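## Task

The reel sits in the right gripper and one end of the cable is already attached to it. Wrap the cable one complete turn around the reel's hub, keeping it within roughly one cable thickness of the hub along almost the whole turn. Declare completion only while the right gripper keeps the reel raised and still. Only the grippers may carry its weight, and it must not drop when the left arm is withdrawn. Apart from that required hold, anything that stays in place at the end only because the robot holds it does not count.

## Robot and tools

Robot: two arms, left_arm and right_arm, each with a parallel two-finger gripper. The fingers point along the gripper's own +z axis and close along its y axis. The reported end_effector_position is the point between the finger pads, about 1 cm short of the fingertips. Joint ranges (rad), base to hand: waist -2.618 to 3.054, shoulder 0.000 to 3.142, elbow 0.000 to 3.142, wrist pitch -1.571 to 1.571, wrist yaw -1.571 to 1.571, wrist roll -2.094 to 2.094. An elbow cannot straighten completely.

Frame: a single scene frame for both arms. Origin on the table surface midway between the arms, +z up, +x out across the table, left_arm on the +y side. The arm names do not refer to image sides. Positions are in metres, orientations are quaternions written w first (qw, qx, qy, qz).

Row layout: every commanded row holds 16 numbers, always for both arms even if one stays still: left_arm x, y, z, qw, qx, qy, qz, opening, then right_arm x, y, z, qw, qx, qy, qz, opening. x, y, z and the quaternion are an absolute target for that gripper in the scene frame, not an offset. Opening runs from -1 (closed) to +1 (fully open, 0.094 m).

execute_actions(actions): a list of up to 15 actions; each action is a table of up to 15 rows, one row per control step of 1/30 s. If fewer than 15 rows are given, the final row repeats to fill the 15 steps. An empty list only returns state and images. Safety check: an action is rejected for both arms if any target lies more than 0.6 m from that gripper's current position along any of the gripper's own axes; if the first action fails this against the latest reported state, or any action is malformed, nothing runs. Each step, the commanded pose is clipped to at most 70 mm and 16 degrees from the measured pose, then damped inverse kinematics chases it, favouring position over orientation. After an action the arm only reaches its last clipped pose, so far targets need further actions. Joint friction can leave the hand up to about 31 mm off, and tiny commands may not move it. To hold orientation steady, repeat the same quaternion in every row rather than copying the drifted one from a result.

move(target, speed, blocking): target is one 16-number row (absolute poses, scene frame). Each gripper travels a straight line toward its pose, turning the short way; both finish together, taking 0.5 to 10 s (cut off at 10 s). speed is the path's top speed in m/s, 0.002 to 0.5, default 0.25; rotation is capped at twice that in rad/s. Openings are applied at the start. Moves do not avoid obstacles or the other arm, and the hand may lag, stray or overshoot speed, especially near full reach. Faster contact hits harder; a target set beyond a contact presses harder. With blocking=false the call returns after 0.5 s while motion continues; use wait(0) to poll, and call wait or stop before sending new rows or moves. The result adds a move: line with the ending (done, off_target, moving, held, fault), limits that acted (paced = pose clipped; held = some steps blocked, after which the arm may jump faster), and each gripper's distance to its pose.

wait(seconds): 0 to 10; the arms keep their last command, and a running move continues (the wait returns when it ends). stop(): brakes the running move; it needs room, fingers keep moving. zoom_image(camera, region): enlarges region [x0, y0, x1, y1] in pixels (max 504 by 504) of the latest image from cam_high, cam_low, cam_left_wrist or cam_right_wrist, all 504x504. finished_scene(scene): ends the current scene, given its number, after the last command has been held; irreversible, and the result reports success.

Results: a state line `left_arm: …` | `right_arm: …` with each gripper's position and quaternion (the printed position can be off, more at long reach); Hand target lines giving where the controller is now steering; grip_measured on the opening scale (the last Joint positions value is the opening in metres; each gripper may read up to about 1 mm off); joint torques (offset, scaled, noisy, not zero in free air); step readings of positions with HELD marking steps where an arm's command was held back; pose unreachable lines when the clearance check altered a command; FAULT and MOTOR HOT lines. Camera calibration (K, distortion, T_world_to_cam) is supplied and may be slightly off.

Gripping: the fingers go to the opening you write. To hold something, command about 0.03 below grip_measured for a firm grip, less for a lighter one. Pad force tops out around 50 to 62 N and is weaker on parts under about 2 mm thick.

To keep an arm still, resend the exact pose from the last result before it should stay, plus the wanted opening, in every call. Avoid: dropping the reel or cable, anything leaving the table (fails the task), arms colliding or pushing each other, slams and hard presses. Loose objects may be nudged occasionally. Holding loads heats motors: warning from 75 °C, a 10 s stop of that arm at 90 °C, and at 100 °C the arm and gripper go limp and fall.

Each tool is called as name(argument=value, ...) on one line, values as JSON.

## Session

execute_actions(actions=[])

Scene clock: 0.00 s.
left_arm: end_effector_position=(+0.3793, +0.3624, +0.4687) grip_measured=+1.000 end_effector_quat_wxyz=(+0.790, -0.142, +0.594, -0.054) | right_arm: end_effector_position=(+0.3020, -0.0844, +0.4280) grip_measured=-0.963 end_effector_quat_wxyz=(+0.467, -0.317, +0.808, +0.169)
Joint positions: left_arm=[-0.017  1.112  1.094  0.282 -0.229 -0.241  0.094] | right_arm=[ 0.647  1.446  1.986 -1.075  0.091  0.028  0.002]
Joint velocities: left_arm=[ 0.017 -0.002  0.012 -0.037  0.007 -0.022  0.   ] | right_arm=[ 0.012 -0.007  0.012  0.022  0.066 -0.022  0.001]
Joint torques (N m, as the arm reports them, + toward a larger angle): no reading
Motor temperatures (°C, as the motors report them): left_arm=[24 31 32 30 25 24] | right_arm=[25 38 31 33 23 23]
Hand target (left_arm): +0.379, +0.362, +0.469; +0.790, -0.142, +0.594, -0.054
Hand target (right_arm): +0.306, -0.080, +0.437; +0.484, -0.312, +0.798, +0.178
camera_calibration (this result's frames):
cam_left_wrist: T_world_to_cam=[[0.110483, -0.991841, -0.063593, 0.342029], [-0.0739085, 0.0556084, -0.995713, 0.524576], [0.991126, 0.11471, -0.0671617, -0.283394], [0, 0, 0, 1]] pos_world=[0.281861, 0.342575, 0.525045]
cam_right_wrist: T_world_to_cam=[[0.595625, -0.8029, 0.0241353, -0.264398], [-0.737658, -0.558624, -0.379209, 0.379768], [0.317949, 0.208063, -0.924996, 0.41546], [0, 0, 0, 1]] pos_world=[0.305526, -0.0865794, 0.534692]

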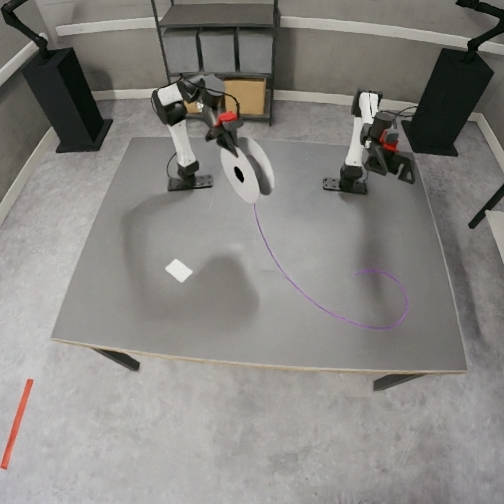

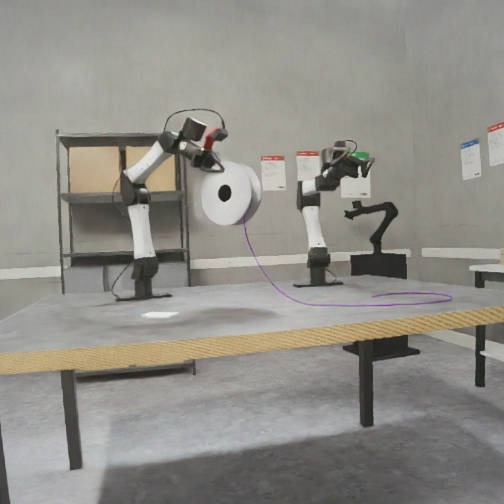

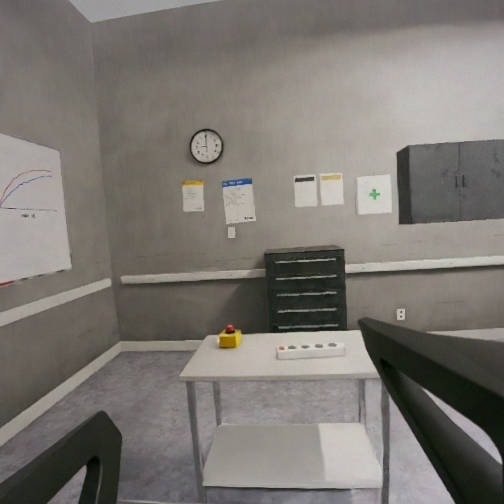

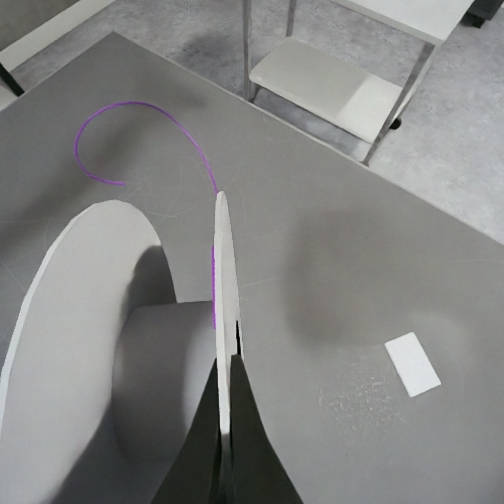

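move(target=[0.42,0.25,0.30, 0.5,0.5,0.5,-0.5, 1, 0.35,-0.02,0.5, 0.5,-0.5,0.5,-0.5, -1], speed=0.15)

zoom_image(camera="cam_high", region=[150, 80, 400, 330])

Scene clock: 11.67 s.
left_arm: end_effector_position=(+0.4210, +0.2558, +0.2990) grip_measured=+1.000 end_effector_quat_wxyz=(+0.538, +0.447, +0.549, -0.458) | right_arm: end_effector_position=(+0.3550, -0.0102, +0.4771) grip_measured=-0.962 end_effector_quat_wxyz=(+0.468, -0.525, +0.502, -0.504)
Joint positions: left_arm=[ 0.24   1.926  1.258  1.289  1.576 -0.644  0.094] | right_arm=[ 0.983  1.813  2.101 -0.429  1.175 -1.5    0.002]
Joint velocities: left_arm=[-0.007  0.007  0.007  0.037  0.066 -0.066  0.   ] | right_arm=[-0.002 -0.032 -0.056 -0.007  0.037 -0.022 -0.   ]
Joint torques (N m, as the arm reports them, + toward a larger angle): left_arm=[-1.27 -9.01  8.37  0.98 -0.22  0.12] | right_arm=[  0.39 -12.05   5.53   2.3    0.22  -0.09]
Motor temperatures (°C, as the motors report them): left_arm=[24 31 33 32 25 24] | right_arm=[25 39 32 37 23 23]
Hand target (left_arm): +0.423, +0.253, +0.297; +0.537, +0.459, +0.542, -0.455
Hand target (right_arm): +0.347, -0.021, +0.499; -0.493, +0.502, -0.507, +0.498
Off the commanded pose (left_arm): 0.006 m, 11 deg.
Off the commanded pose (right_arm): 0.025 m, 5 deg.
joint sent to its limit (left arm) — the command would take joint 5 (wrist yaw) past its upper limit, so that joint was sent only as far as its limit.
move: off_target (left_arm, right_arm)
camera_calibration (this result's frames):
cam_left_wrist: T_world_to_cam=[[-0.941821, -0.10169, -0.320362, 0.512935], [0.262876, 0.371089, -0.890612, 0.110658], [0.209449, -0.923013, -0.322768, 0.347119], [0, 0, 0, 1]] pos_world=[0.3813, 0.331492, 0.374917]
cam_right_wrist: T_world_to_cam=[[-0.0300459, 0.012552, 0.99947, -0.472532], [-0.615575, -0.788031, -0.00860866, 0.256399], [0.787505, -0.615508, 0.0314038, -0.20281], [0, 0, 0, 1]] pos_world=[0.303349, 0.0831505, 0.480858]

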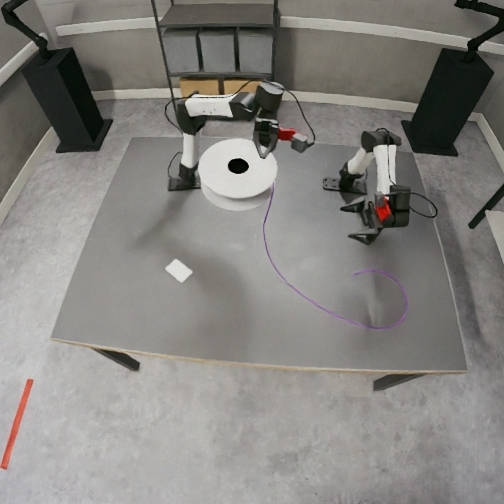

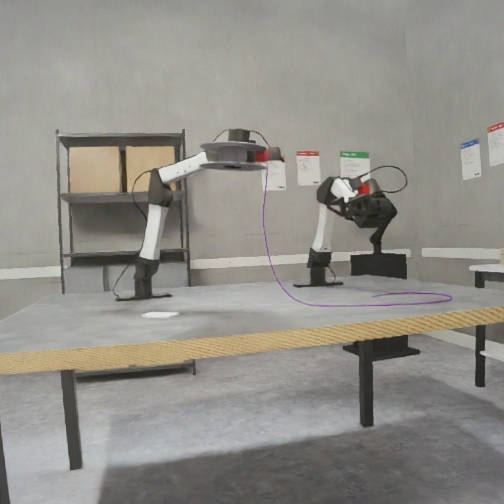

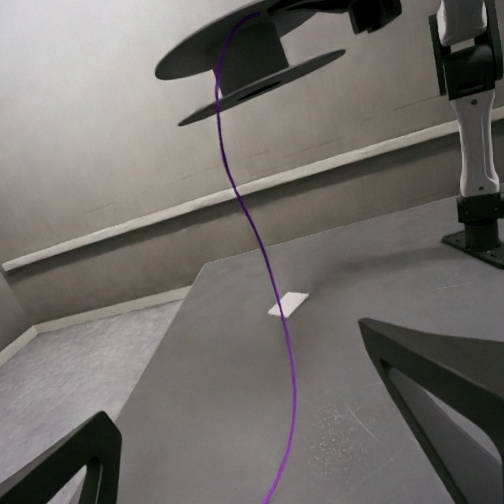

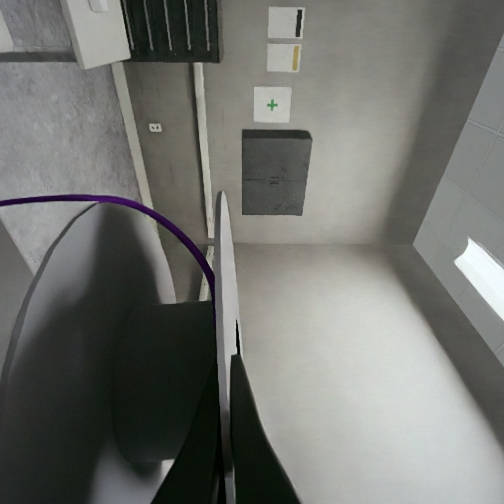

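Region (150, 80, 400, 330) of cam_high's 504x504 image, scaled by 2.016, with more detail than that image has.

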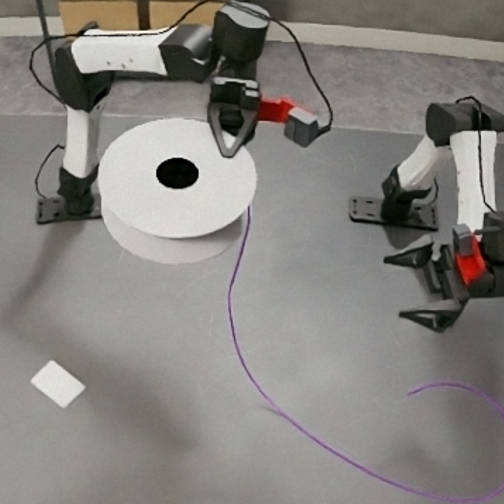

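move(target=[0.46,0.13,0.18, 0.5,0.5,0.5,-0.5, 1, 0.35,-0.02,0.5, 0.5,-0.5,0.5,-0.5, -1], speed=0.15)

Scene clock: 17.77 s.
left_arm: end_effector_position=(+0.4592, +0.1324, +0.1726) grip_measured=+1.000 end_effector_quat_wxyz=(+0.497, +0.495, +0.497, -0.511) | right_arm: end_effector_position=(+0.3546, -0.0096, +0.4809) grip_measured=-0.962 end_effector_quat_wxyz=(+0.478, -0.520, +0.496, -0.505)
Joint positions: left_arm=[-0.045  2.298  1.401  1.072  1.483 -0.192  0.094] | right_arm=[ 0.983  1.794  2.058 -0.347  1.166 -1.546  0.002]
Joint velocities: left_arm=[ 0.007 -0.066 -0.002 -0.212  0.007  0.183  0.   ] | right_arm=[-0.002 -0.012  0.007 -0.051  0.007 -0.037  0.   ]
Joint torques (N m, as the arm reports them, + toward a larger angle): left_arm=[ -0.7  -14.69   7.81   1.12  -0.17   0.16] | right_arm=[ -0.32 -11.67   5.6    2.25   0.12  -0.09]
Motor temperatures (°C, as the motors report them): left_arm=[24 33 34 31 25 24] | right_arm=[25 41 32 38 23 23]
Hand target (left_arm): +0.463, +0.131, +0.181; +0.503, +0.497, +0.495, -0.505
Hand target (right_arm): +0.350, -0.021, +0.499; -0.499, +0.500, -0.501, +0.499
Off the commanded pose (left_arm): 0.008 m, 1 deg.
Off the commanded pose (right_arm): 0.022 m, 4 deg.
move: off_target (right_arm)
camera_calibration (this result's frames):
cam_left_wrist: T_world_to_cam=[[-0.941903, 0.0763201, -0.327099, 0.473492], [0.334642, 0.296921, -0.894345, 0.0113451], [0.028866, -0.951847, -0.305211, 0.268077], [0, 0, 0, 1]] pos_world=[0.434449, 0.215663, 0.246845]
cam_right_wrist: T_world_to_cam=[[-0.051584, 0.00415333, 0.99866, -0.468401], [-0.606412, -0.794657, -0.0280182, 0.262725], [0.793476, -0.607044, 0.0435102, -0.210082], [0, 0, 0, 1]] pos_world=[0.301853, 0.0831926, 0.484275]

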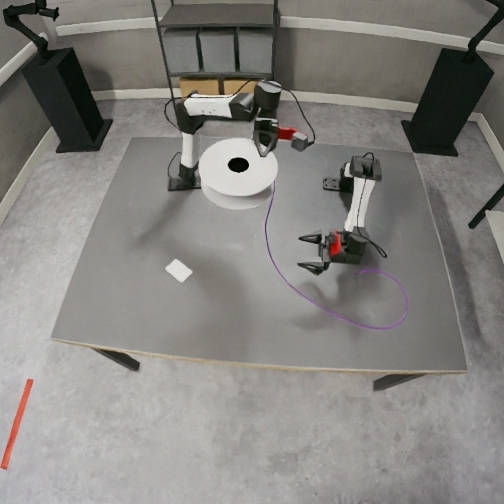

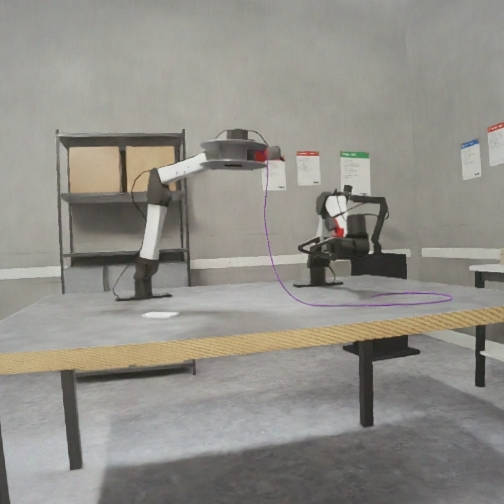

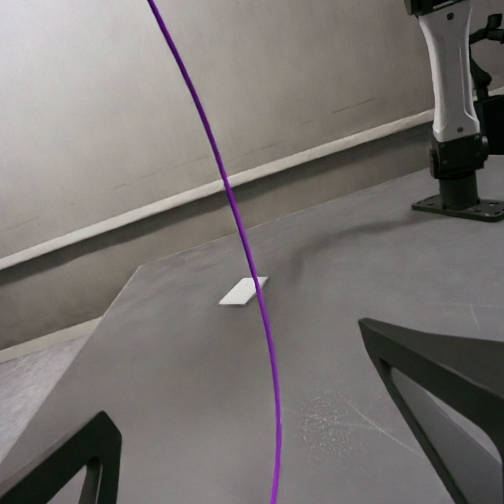

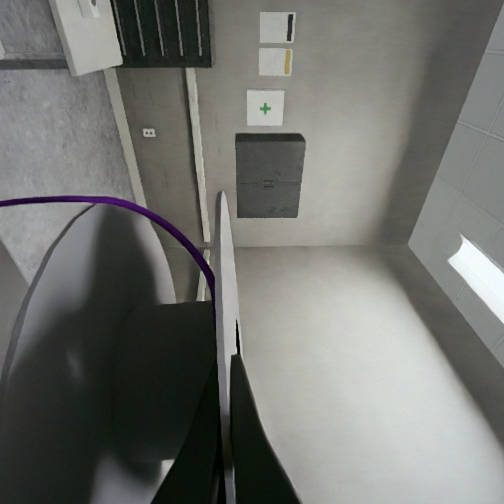

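move(target=[0.455,0.025,0.18, 0.5,0.5,0.5,-0.5, 1, 0.35,-0.02,0.5, 0.5,-0.5,0.5,-0.5, -1], speed=0.1)

move(target=[0.455,0.025,0.18, 0.5,0.5,0.5,-0.5, -1, 0.35,-0.02,0.5, 0.5,-0.5,0.5,-0.5, -1])

Scene clock: 23.37 s.
left_arm: end_effector_position=(+0.4509, +0.0269, +0.1821) grip_measured=+1.000 end_effector_quat_wxyz=(+0.500, +0.501, +0.495, -0.504) | right_arm: end_effector_position=(+0.3546, -0.0096, +0.4810) grip_measured=-0.962 end_effector_quat_wxyz=(+0.478, -0.521, +0.495, -0.505)
Joint positions: left_arm=[-0.267  2.29   1.491  0.826  1.261 -0.026  0.094] | right_arm=[ 0.983  1.794  2.058 -0.347  1.166 -1.547  0.002]
Joint velocities: left_arm=[ 0.012 -0.002 -0.032 -0.066 -0.007  0.007  0.   ] | right_arm=[ 0.017 -0.012 -0.007  0.066 -0.051  0.037 -0.001]
Joint torques (N m, as the arm reports them, + toward a larger angle): left_arm=[ -0.67 -13.22   8.74   1.27  -0.08   0.17] | right_arm=[ -0.34 -11.7    5.61   2.27   0.11  -0.05]
Motor temperatures (°C, as the motors report them): left_arm=[24 36 34 32 25 24] | right_arm=[25 42 33 38 23 23]
Hand target (left_arm): +0.456, +0.025, +0.181; +0.501, +0.499, +0.499, -0.501
Hand target (right_arm): +0.350, -0.021, +0.499; -0.499, +0.500, -0.501, +0.500
Off the commanded pose (left_arm): 0.005 m, 1 deg.
Off the commanded pose (right_arm): 0.022 m, 4 deg.
move: off_target (right_arm)
camera_calibration (this result's frames):
cam_left_wrist: T_world_to_cam=[[-0.936103, 0.0768449, -0.34323, 0.477178], [0.349872, 0.303517, -0.886266, 0.0453749], [0.0360712, -0.949722, -0.311009, 0.168609], [0, 0, 0, 1]] pos_world=[0.424731, 0.109691, 0.256435]
cam_right_wrist: T_world_to_cam=[[-0.0517315, 0.0049438, 0.998649, -0.468389], [-0.606378, -0.794702, -0.0274771, 0.262458], [0.793492, -0.60698, 0.0441089, -0.210377], [0, 0, 0, 1]] pos_world=[0.301851, 0.0831974, 0.484247]

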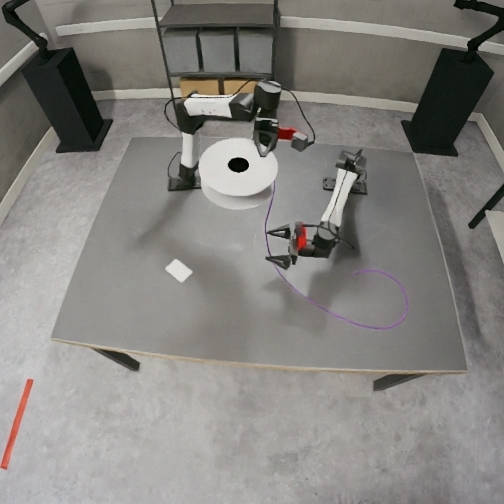

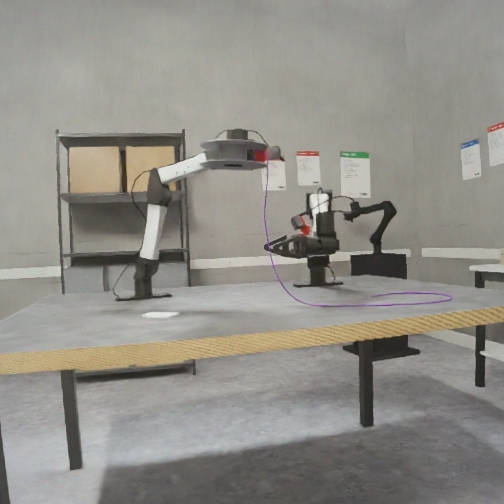

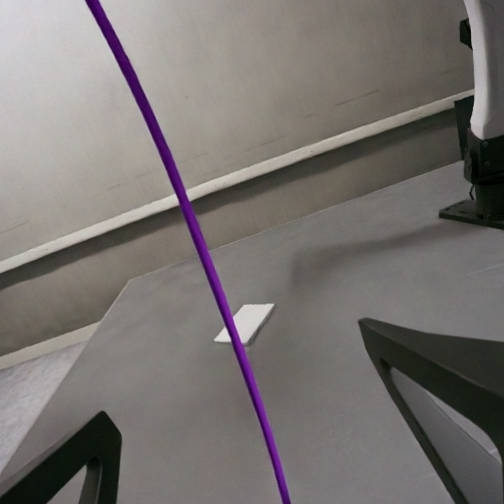

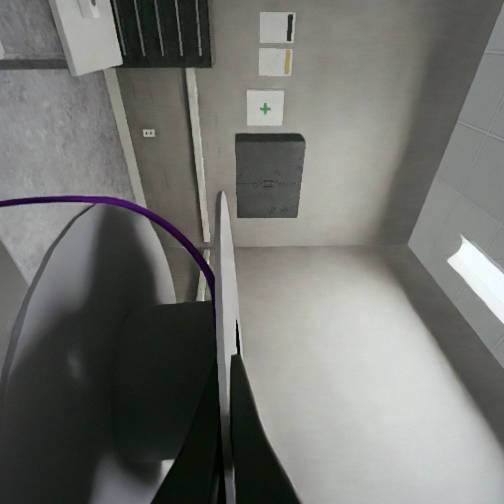

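Scene clock: 24.07 s.
left_arm: end_effector_position=(+0.4511, +0.0269, +0.1808) grip_measured=-0.977 end_effector_quat_wxyz=(+0.500, +0.502, +0.496, -0.503) | right_arm: end_effector_position=(+0.3546, -0.0095, +0.4806) grip_measured=-0.962 end_effector_quat_wxyz=(+0.477, -0.522, +0.495, -0.505)
Joint positions: left_arm=[-0.267  2.29   1.491  0.816  1.26  -0.014  0.001] | right_arm=[ 0.983  1.794  2.058 -0.35   1.165 -1.547  0.002]
Joint velocities: left_arm=[-0.007 -0.032 -0.007 -0.095  0.081  0.037  0.001] | right_arm=[-0.002  0.007 -0.007 -0.022 -0.007 -0.037 -0.001]
Joint torques (N m, as the arm reports them, + toward a larger angle): left_arm=[ -0.76 -13.71   8.27   1.29  -0.07   0.13] | right_arm=[ -0.32 -11.71   5.62   2.24   0.12  -0.07]
Motor temperatures (°C, as the motors report them): left_arm=[24 36 34 32 25 24] | right_arm=[25 42 33 38 23 23]
Hand target (left_arm): +0.455, +0.025, +0.180; +0.500, +0.500, +0.500, -0.500
Hand target (right_arm): +0.350, -0.021, +0.499; -0.499, +0.500, -0.501, +0.499
Off the commanded pose (left_arm): 0.004 m, 1 deg.
Off the commanded pose (right_arm): 0.023 m, 4 deg.
move: off_target (right_arm)
camera_calibration (this result's frames):
cam_left_wrist: T_world_to_cam=[[-0.935502, 0.0767258, -0.344891, 0.476992], [0.351288, 0.306589, -0.884647, 0.0431781], [0.0378646, -0.948745, -0.313767, 0.167866], [0, 0, 0, 1]] pos_world=[0.424703, 0.109426, 0.255379]
cam_right_wrist: T_world_to_cam=[[-0.0506487, 0.00736059, 0.998689, -0.468389], [-0.606104, -0.794996, -0.0248794, 0.26112], [0.793771, -0.60657, 0.0447268, -0.21072], [0, 0, 0, 1]] pos_world=[0.301806, 0.0832211, 0.483696]

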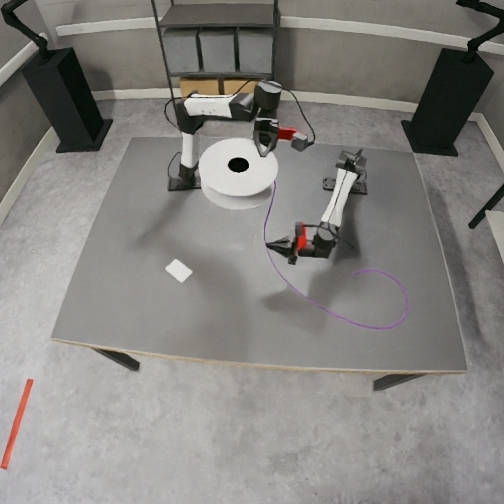

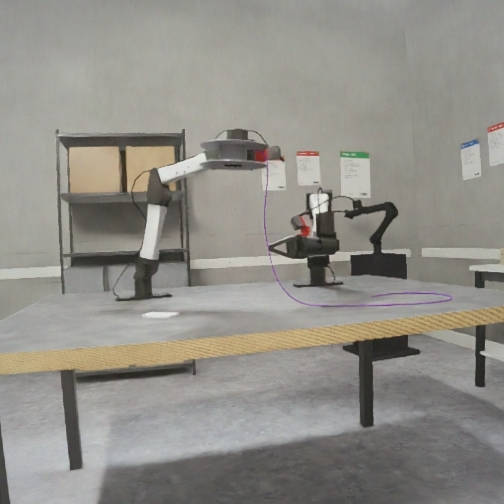

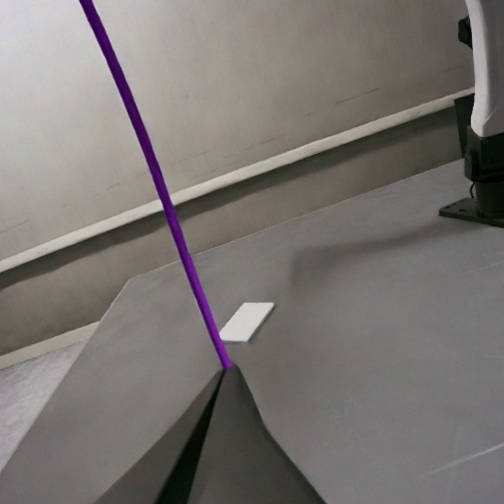

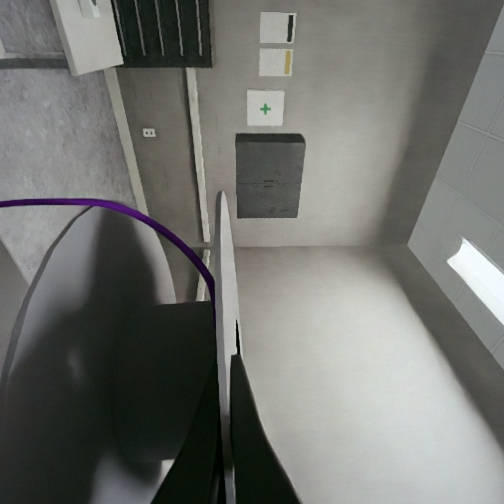

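move(target=[0.455,0.025,0.18, 0.5,0.5,0.5,-0.5, 0.3, 0.35,-0.02,0.5, 0.5,-0.5,0.5,-0.5, -1])

move(target=[0.455,0.0,0.18, 0.5,0.5,0.5,-0.5, 0.3, 0.35,-0.02,0.5, 0.5,-0.5,0.5,-0.5, -1], speed=0.06)

move(target=[0.455,0.0,0.18, 0.5,0.5,0.5,-0.5, -1, 0.35,-0.02,0.5, 0.5,-0.5,0.5,-0.5, -1])

move(target=[0.55,0.17,0.40, 0.5,0.5,0.5,-0.5, -1, 0.35,-0.02,0.5, 0.5,-0.5,0.5,-0.5, -1], speed=0.12)

move(target=[0.60,0.12,0.46, 0.5,0.5,0.5,-0.5, -1, 0.35,-0.02,0.5, 0.5,-0.5,0.5,-0.5, -1], speed=0.1)

Scene clock: 30.37 s.
left_arm: end_effector_position=(+0.4511, +0.0269, +0.1805) grip_measured=+0.298 end_effector_quat_wxyz=(+0.499, +0.502, +0.496, -0.503) | right_arm: end_effector_position=(+0.3546, -0.0095, +0.4807) grip_measured=-0.962 end_effector_quat_wxyz=(+0.477, -0.521, +0.495, -0.505)
Joint positions: left_arm=[-0.267  2.29   1.491  0.814  1.26  -0.012  0.061] | right_arm=[ 0.983  1.794  2.058 -0.349  1.165 -1.547  0.002]
Joint velocities: left_arm=[ 0.012  0.012 -0.002  0.051 -0.051 -0.051 -0.002] | right_arm=[ 0.002 -0.022  0.002 -0.007 -0.125  0.007  0.   ]
Joint torques (N m, as the arm reports them, + toward a larger angle): left_arm=[ -0.7  -13.72   8.28   1.28  -0.07   0.15] | right_arm=[ -0.33 -11.71   5.58   2.21   0.12  -0.05]
Motor temperatures (°C, as the motors report them): left_arm=[24 39 35 32 25 24] | right_arm=[25 44 33 39 23 23]
Hand target (left_arm): +0.455, +0.025, +0.180; +0.500, +0.500, +0.500, -0.500
Hand target (right_arm): +0.350, -0.021, +0.499; -0.499, +0.500, -0.501, +0.499
Off the commanded pose (left_arm): 0.004 m, 1 deg.
Off the commanded pose (right_arm): 0.022 m, 4 deg.
move: off_target (right_arm)
camera_calibration (this result's frames):
cam_left_wrist: T_world_to_cam=[[-0.935719, 0.0770002, -0.344241, 0.476854], [0.35073, 0.30732, -0.884615, 0.0431041], [0.0376767, -0.948486, -0.314571, 0.167981], [0, 0, 0, 1]] pos_world=[0.424754, 0.109363, 0.255125]
cam_right_wrist: T_world_to_cam=[[-0.0509503, 0.00666086, 0.998679, -0.468391], [-0.606096, -0.794978, -0.0256194, 0.261485], [0.793758, -0.606601, 0.0445415, -0.210629], [0, 0, 0, 1]] pos_world=[0.301809, 0.0832274, 0.483853]

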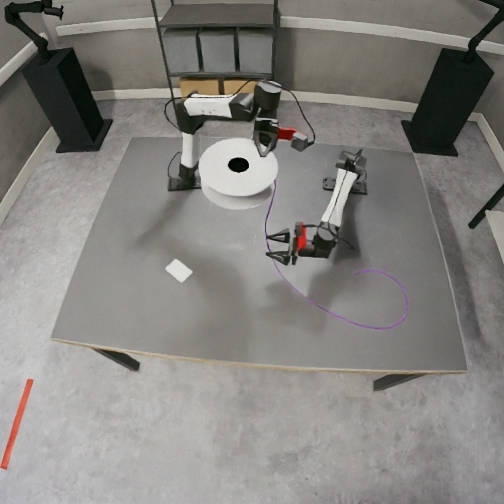

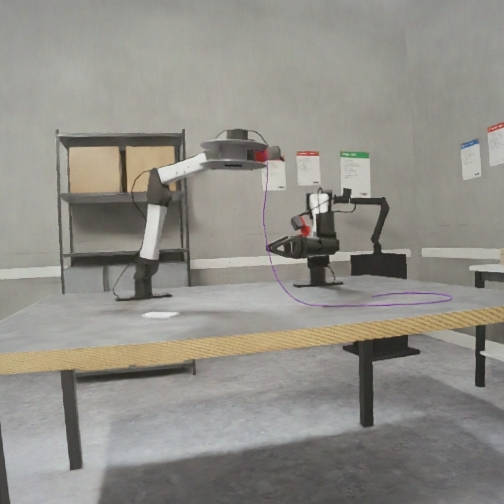

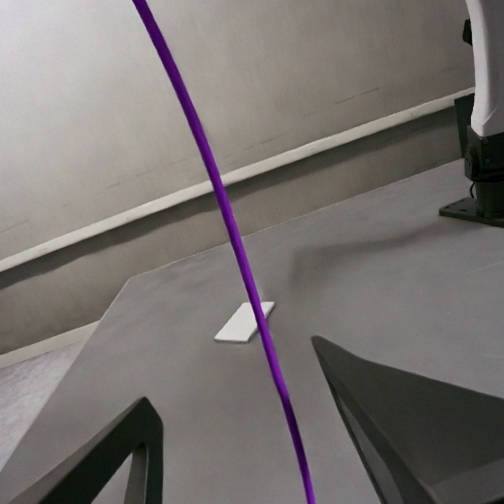

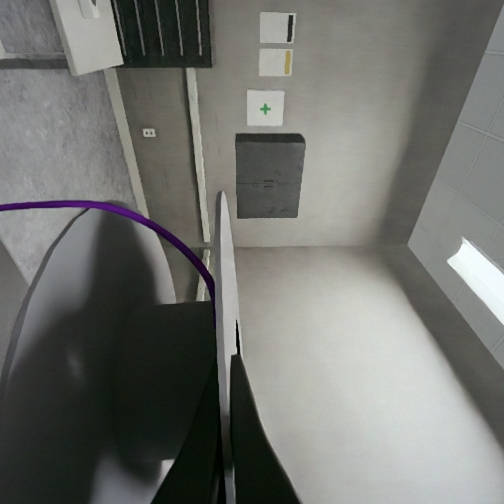

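Scene clock: 31.40 s.
left_arm: end_effector_position=(+0.4509, +0.0044, +0.1861) grip_measured=+0.298 end_effector_quat_wxyz=(+0.503, +0.502, +0.494, -0.501) | right_arm: end_effector_position=(+0.3546, -0.0095, +0.4810) grip_measured=-0.962 end_effector_quat_wxyz=(+0.478, -0.521, +0.495, -0.505)
Joint positions: left_arm=[-0.311  2.303  1.536  0.79   1.212 -0.012  0.061] | right_arm=[ 0.983  1.794  2.058 -0.347  1.165 -1.547  0.002]
Joint velocities: left_arm=[ 0.007  0.002 -0.017 -0.007 -0.037  0.037  0.   ] | right_arm=[-0.027 -0.007  0.007  0.022 -0.007  0.051  0.   ]
Joint torques (N m, as the arm reports them, + toward a larger angle): left_arm=[ -1.05 -12.67   8.9    1.3   -0.08   0.15] | right_arm=[ -0.34 -11.71   5.6    2.26   0.12  -0.05]
Motor temperatures (°C, as the motors report them): left_arm=[24 39 35 32 25 24] | right_arm=[25 44 33 39 23 23]
Hand target (left_arm): +0.455, +0.000, +0.180; +0.500, +0.500, +0.500, -0.500
Hand target (right_arm): +0.350, -0.021, +0.499; -0.499, +0.500, -0.501, +0.500
Off the commanded pose (left_arm): 0.009 m, 1 deg.
Off the commanded pose (right_arm): 0.022 m, 4 deg.
move: off_target (right_arm)
camera_calibration (this result's frames):
cam_left_wrist: T_world_to_cam=[[-0.933487, 0.0722039, -0.351266, 0.480609], [0.355956, 0.305516, -0.883151, 0.0524413], [0.0435504, -0.949445, -0.310896, 0.145114], [0, 0, 0, 1]] pos_world=[0.423655, 0.087054, 0.260251]
cam_right_wrist: T_world_to_cam=[[-0.0517043, 0.00491159, 0.99865, -0.468395], [-0.606076, -0.794932, -0.0274694, 0.262397], [0.793724, -0.606679, 0.0440782, -0.210401], [0, 0, 0, 1]] pos_world=[0.301815, 0.0832426, 0.484245]

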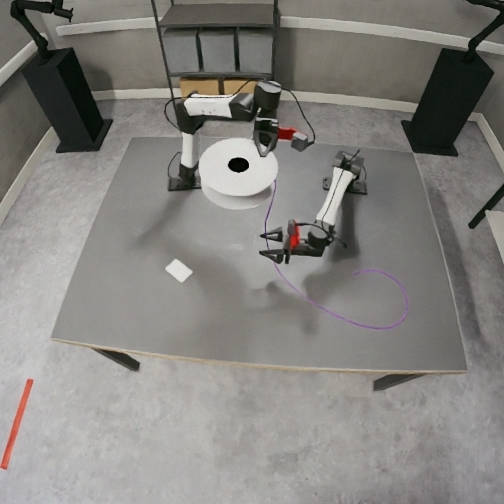

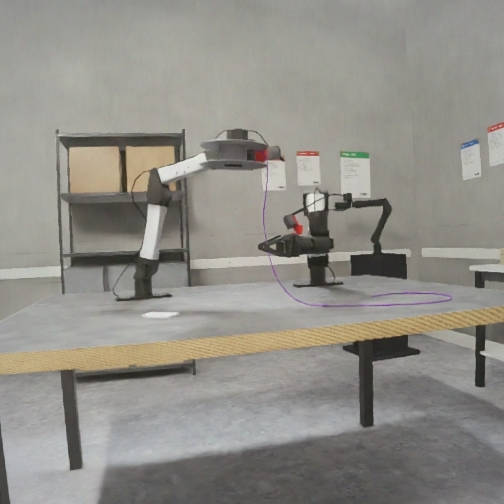

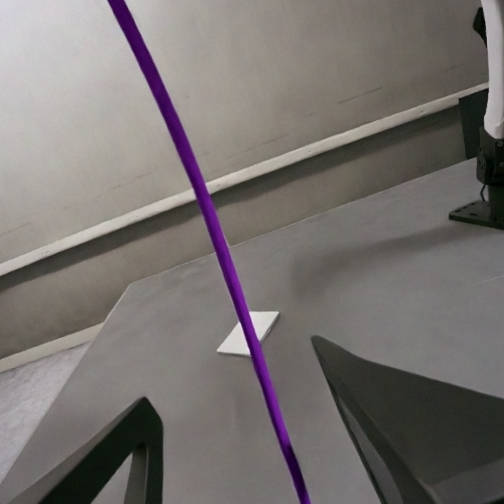

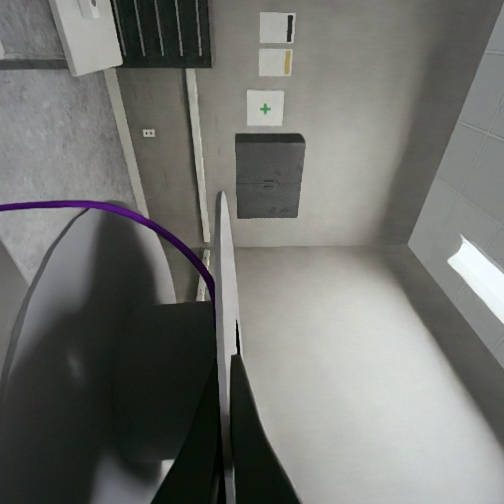

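Scene clock: 32.10 s.
left_arm: end_effector_position=(+0.4509, +0.0044, +0.1861) grip_measured=-0.972 end_effector_quat_wxyz=(+0.503, +0.502, +0.494, -0.501) | right_arm: end_effector_position=(+0.3546, -0.0095, +0.4806) grip_measured=-0.962 end_effector_quat_wxyz=(+0.477, -0.522, +0.495, -0.505)
Joint positions: left_arm=[-0.311  2.303  1.536  0.79   1.212 -0.012  0.001] | right_arm=[ 0.983  1.794  2.058 -0.35   1.165 -1.547  0.002]
Joint velocities: left_arm=[ 0.007  0.002  0.032  0.022 -0.007  0.022  0.001] | right_arm=[-0.007 -0.002  0.002 -0.007 -0.022 -0.081 -0.   ]
Joint torques (N m, as the arm reports them, + toward a larger angle): left_arm=[ -1.03 -12.65   8.8    1.3   -0.09   0.16] | right_arm=[ -0.3  -11.71   5.63   2.29   0.13  -0.05]
Motor temperatures (°C, as the motors report them): left_arm=[24 39 35 32 25 24] | right_arm=[25 44 33 39 23 23]
Hand target (left_arm): +0.455, +0.000, +0.180; +0.500, +0.500, +0.500, -0.500
Hand target (right_arm): +0.350, -0.021, +0.499; -0.499, +0.500, -0.501, +0.499
Off the commanded pose (left_arm): 0.009 m, 1 deg.
Off the commanded pose (right_arm): 0.023 m, 4 deg.
move: off_target (right_arm)
camera_calibration (this result's frames):
cam_left_wrist: T_world_to_cam=[[-0.933353, 0.0722003, -0.351623, 0.480614], [0.356292, 0.305515, -0.883016, 0.0522647], [0.043672, -0.949446, -0.310878, 0.145055], [0, 0, 0, 1]] pos_world=[0.423627, 0.087054, 0.26024]
cam_right_wrist: T_world_to_cam=[[-0.0506215, 0.00732839, 0.998691, -0.468395], [-0.605803, -0.795226, -0.0248715, 0.261059], [0.794003, -0.606269, 0.0446951, -0.210744], [0, 0, 0, 1]] pos_world=[0.301771, 0.0832664, 0.483694]

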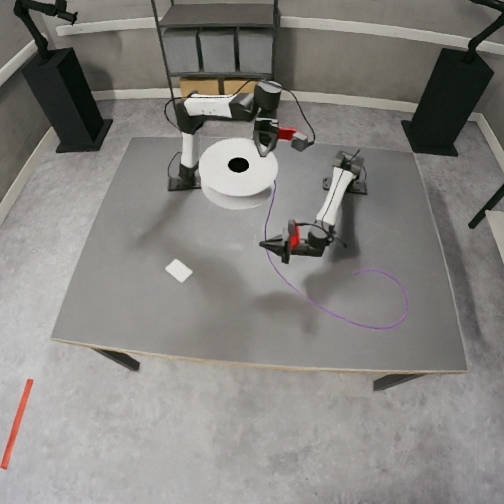

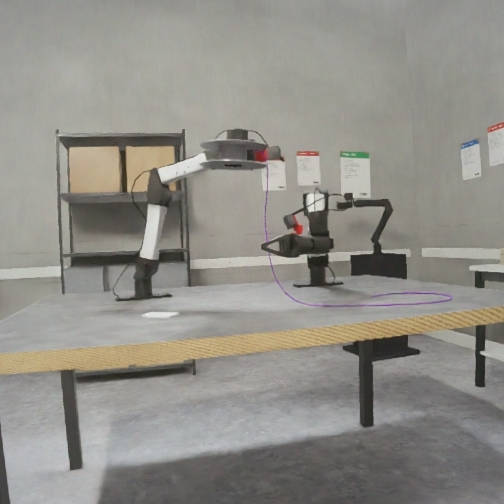

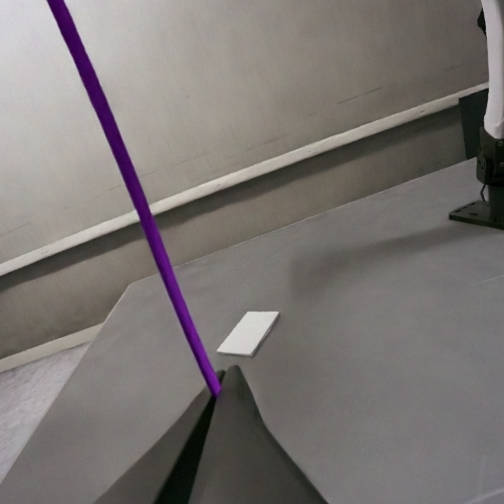

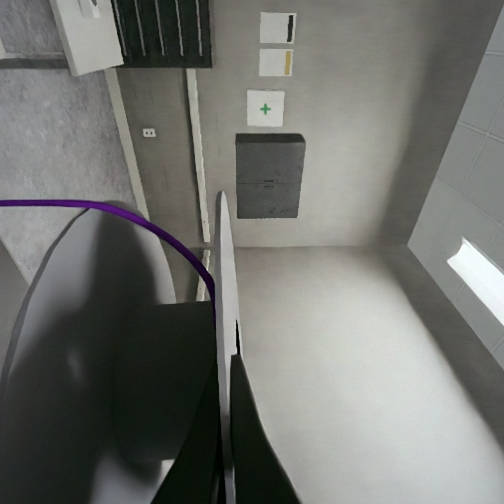

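Scene clock: 35.30 s.
left_arm: end_effector_position=(+0.5402, +0.1706, +0.4032) grip_measured=-0.972 end_effector_quat_wxyz=(+0.523, +0.485, +0.500, -0.491) | right_arm: end_effector_position=(+0.3546, -0.0094, +0.4812) grip_measured=-0.962 end_effector_quat_wxyz=(+0.479, -0.520, +0.495, -0.505)
Joint positions: left_arm=[ 0.038  2.61   2.859  0.196  1.502 -0.43   0.001] | right_arm=[ 0.983  1.794  2.058 -0.345  1.165 -1.547  0.002]
Joint velocities: left_arm=[ 0.007 -0.007 -0.022 -0.007  0.007 -0.139  0.001] | right_arm=[-0.012 -0.027  0.007  0.007 -0.037 -0.022  0.   ]
Joint torques (N m, as the arm reports them, + toward a larger angle): left_arm=[ -0.33 -14.34   8.49   1.03  -0.13  -0.06] | right_arm=[ -0.32 -11.7    5.58   2.23   0.12  -0.07]
Motor temperatures (°C, as the motors report them): left_arm=[24 40 36 32 25 24] | right_arm=[25 45 33 39 23 23]
Hand target (left_arm): +0.542, +0.172, +0.398; +0.517, +0.483, +0.504, -0.496
Hand target (right_arm): +0.350, -0.021, +0.499; -0.499, +0.500, -0.501, +0.500
Off the commanded pose (left_arm): 0.010 m, 3 deg.
Off the commanded pose (right_arm): 0.022 m, 3 deg.
elbow stopped short (left arm): the move would have taken joint 3 (elbow) straighter than the controller allows; a more bent joint 3 avoids this.
move: off_target (left_arm, right_arm)
camera_calibration (this result's frames):
cam_left_wrist: T_world_to_cam=[[-0.93354, 0.0154868, -0.358137, 0.640698], [0.345524, 0.30496, -0.887475, 0.169111], [0.0954735, -0.952239, -0.290044, 0.330485], [0, 0, 0, 1]] pos_world=[0.508133, 0.253206, 0.475395]
cam_right_wrist: T_world_to_cam=[[-0.0524309, 0.00313018, 0.99862, -0.468404], [-0.605754, -0.795112, -0.0293118, 0.263249], [0.793923, -0.606454, 0.0435846, -0.210199], [0, 0, 0, 1]] pos_world=[0.301787, 0.0833025, 0.484635]

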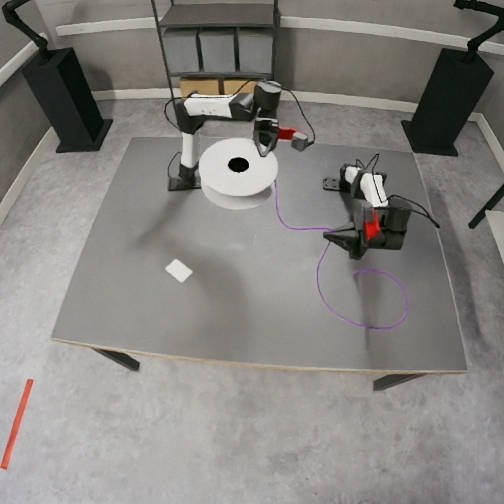

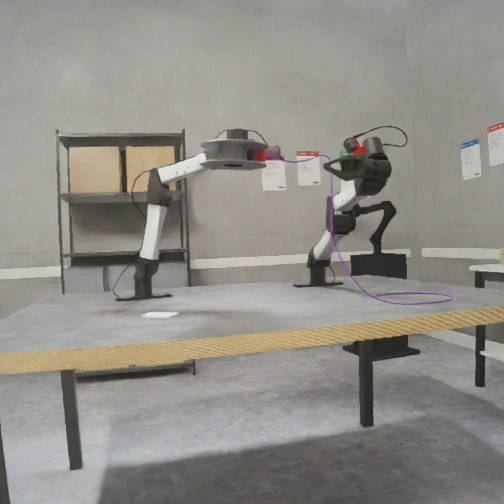

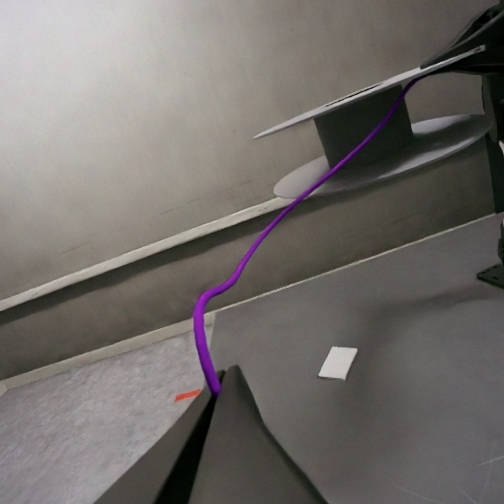

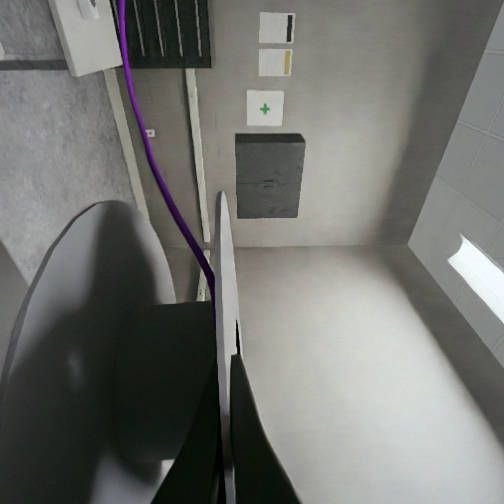

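Scene clock: 37.07 s.
left_arm: end_effector_position=(+0.6052, +0.1230, +0.4463) grip_measured=-0.972 end_effector_quat_wxyz=(+0.667, +0.279, +0.531, -0.442) | right_arm: end_effector_position=(+0.3546, -0.0093, +0.4812) grip_measured=-0.962 end_effector_quat_wxyz=(+0.479, -0.520, +0.495, -0.505)
Joint positions: left_arm=[-0.102  2.61   2.859  0.196  0.863 -0.45   0.001] | right_arm=[ 0.983  1.794  2.058 -0.345  1.164 -1.547  0.002]
Joint velocities: left_arm=[-0.007 -0.002 -0.022  0.051 -0.051  0.007 -0.   ] | right_arm=[-0.007 -0.007 -0.002 -0.022 -0.051 -0.007 -0.001]
Joint torques (N m, as the arm reports them, + toward a larger angle): left_arm=[ -1.25 -17.35   8.93   1.26  -0.25   0.09] | right_arm=[ -0.33 -11.67   5.55   2.22   0.12  -0.06]
Motor temperatures (°C, as the motors report them): left_arm=[24 41 36 32 25 24] | right_arm=[25 45 33 40 23 23]
Hand target (left_arm): +0.599, +0.121, +0.460; +0.674, +0.278, +0.524, -0.439
Hand target (right_arm): +0.350, -0.021, +0.499; -0.499, +0.500, -0.501, +0.499
Off the commanded pose (left_arm): 0.015 m, 33 deg; orientation clipped at the last step of the last action.
Off the commanded pose (right_arm): 0.022 m, 3 deg.
elbow stopped short (left arm): the move would have taken joint 3 (elbow) straighter than the controller allows; a more bent joint 3 avoids this.
move: off_target (left_arm, right_arm); limits=paced
camera_calibration (this result's frames):
cam_left_wrist: T_world_to_cam=[[-0.84668, -0.467258, -0.254566, 0.6782], [0.20088, 0.162326, -0.966073, 0.339562], [0.492728, -0.869092, -0.0435756, -0.0691713], [0, 0, 0, 1]] pos_world=[0.54009, 0.201658, 0.497674]
cam_right_wrist: T_world_to_cam=[[-0.0524037, 0.00309799, 0.998621, -0.46841], [-0.605452, -0.795342, -0.0293044, 0.263188], [0.794155, -0.606153, 0.0435545, -0.210224], [0, 0, 0, 1]] pos_world=[0.301751, 0.0833477, 0.484633]

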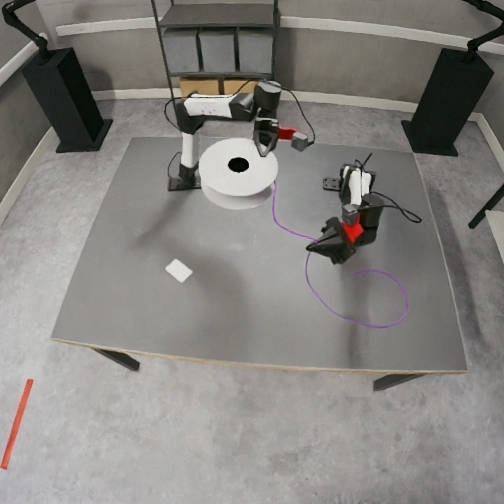

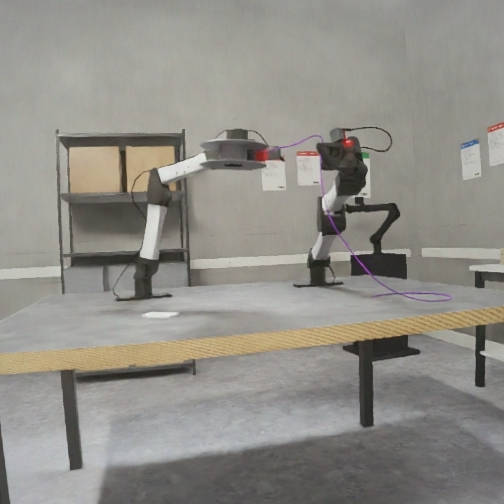

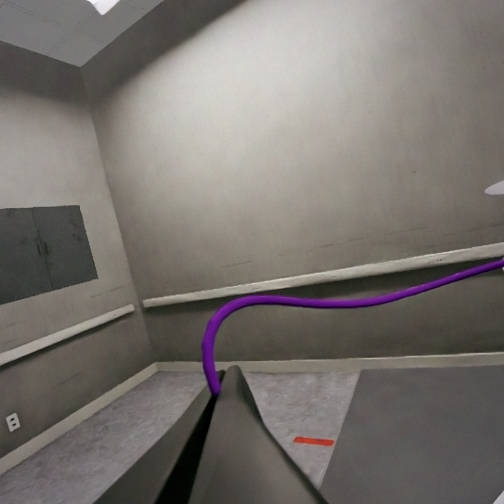

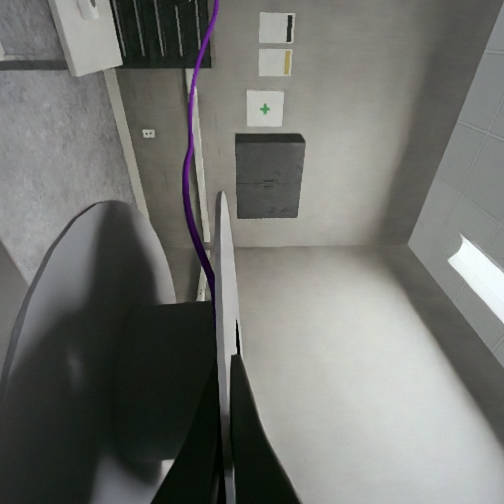

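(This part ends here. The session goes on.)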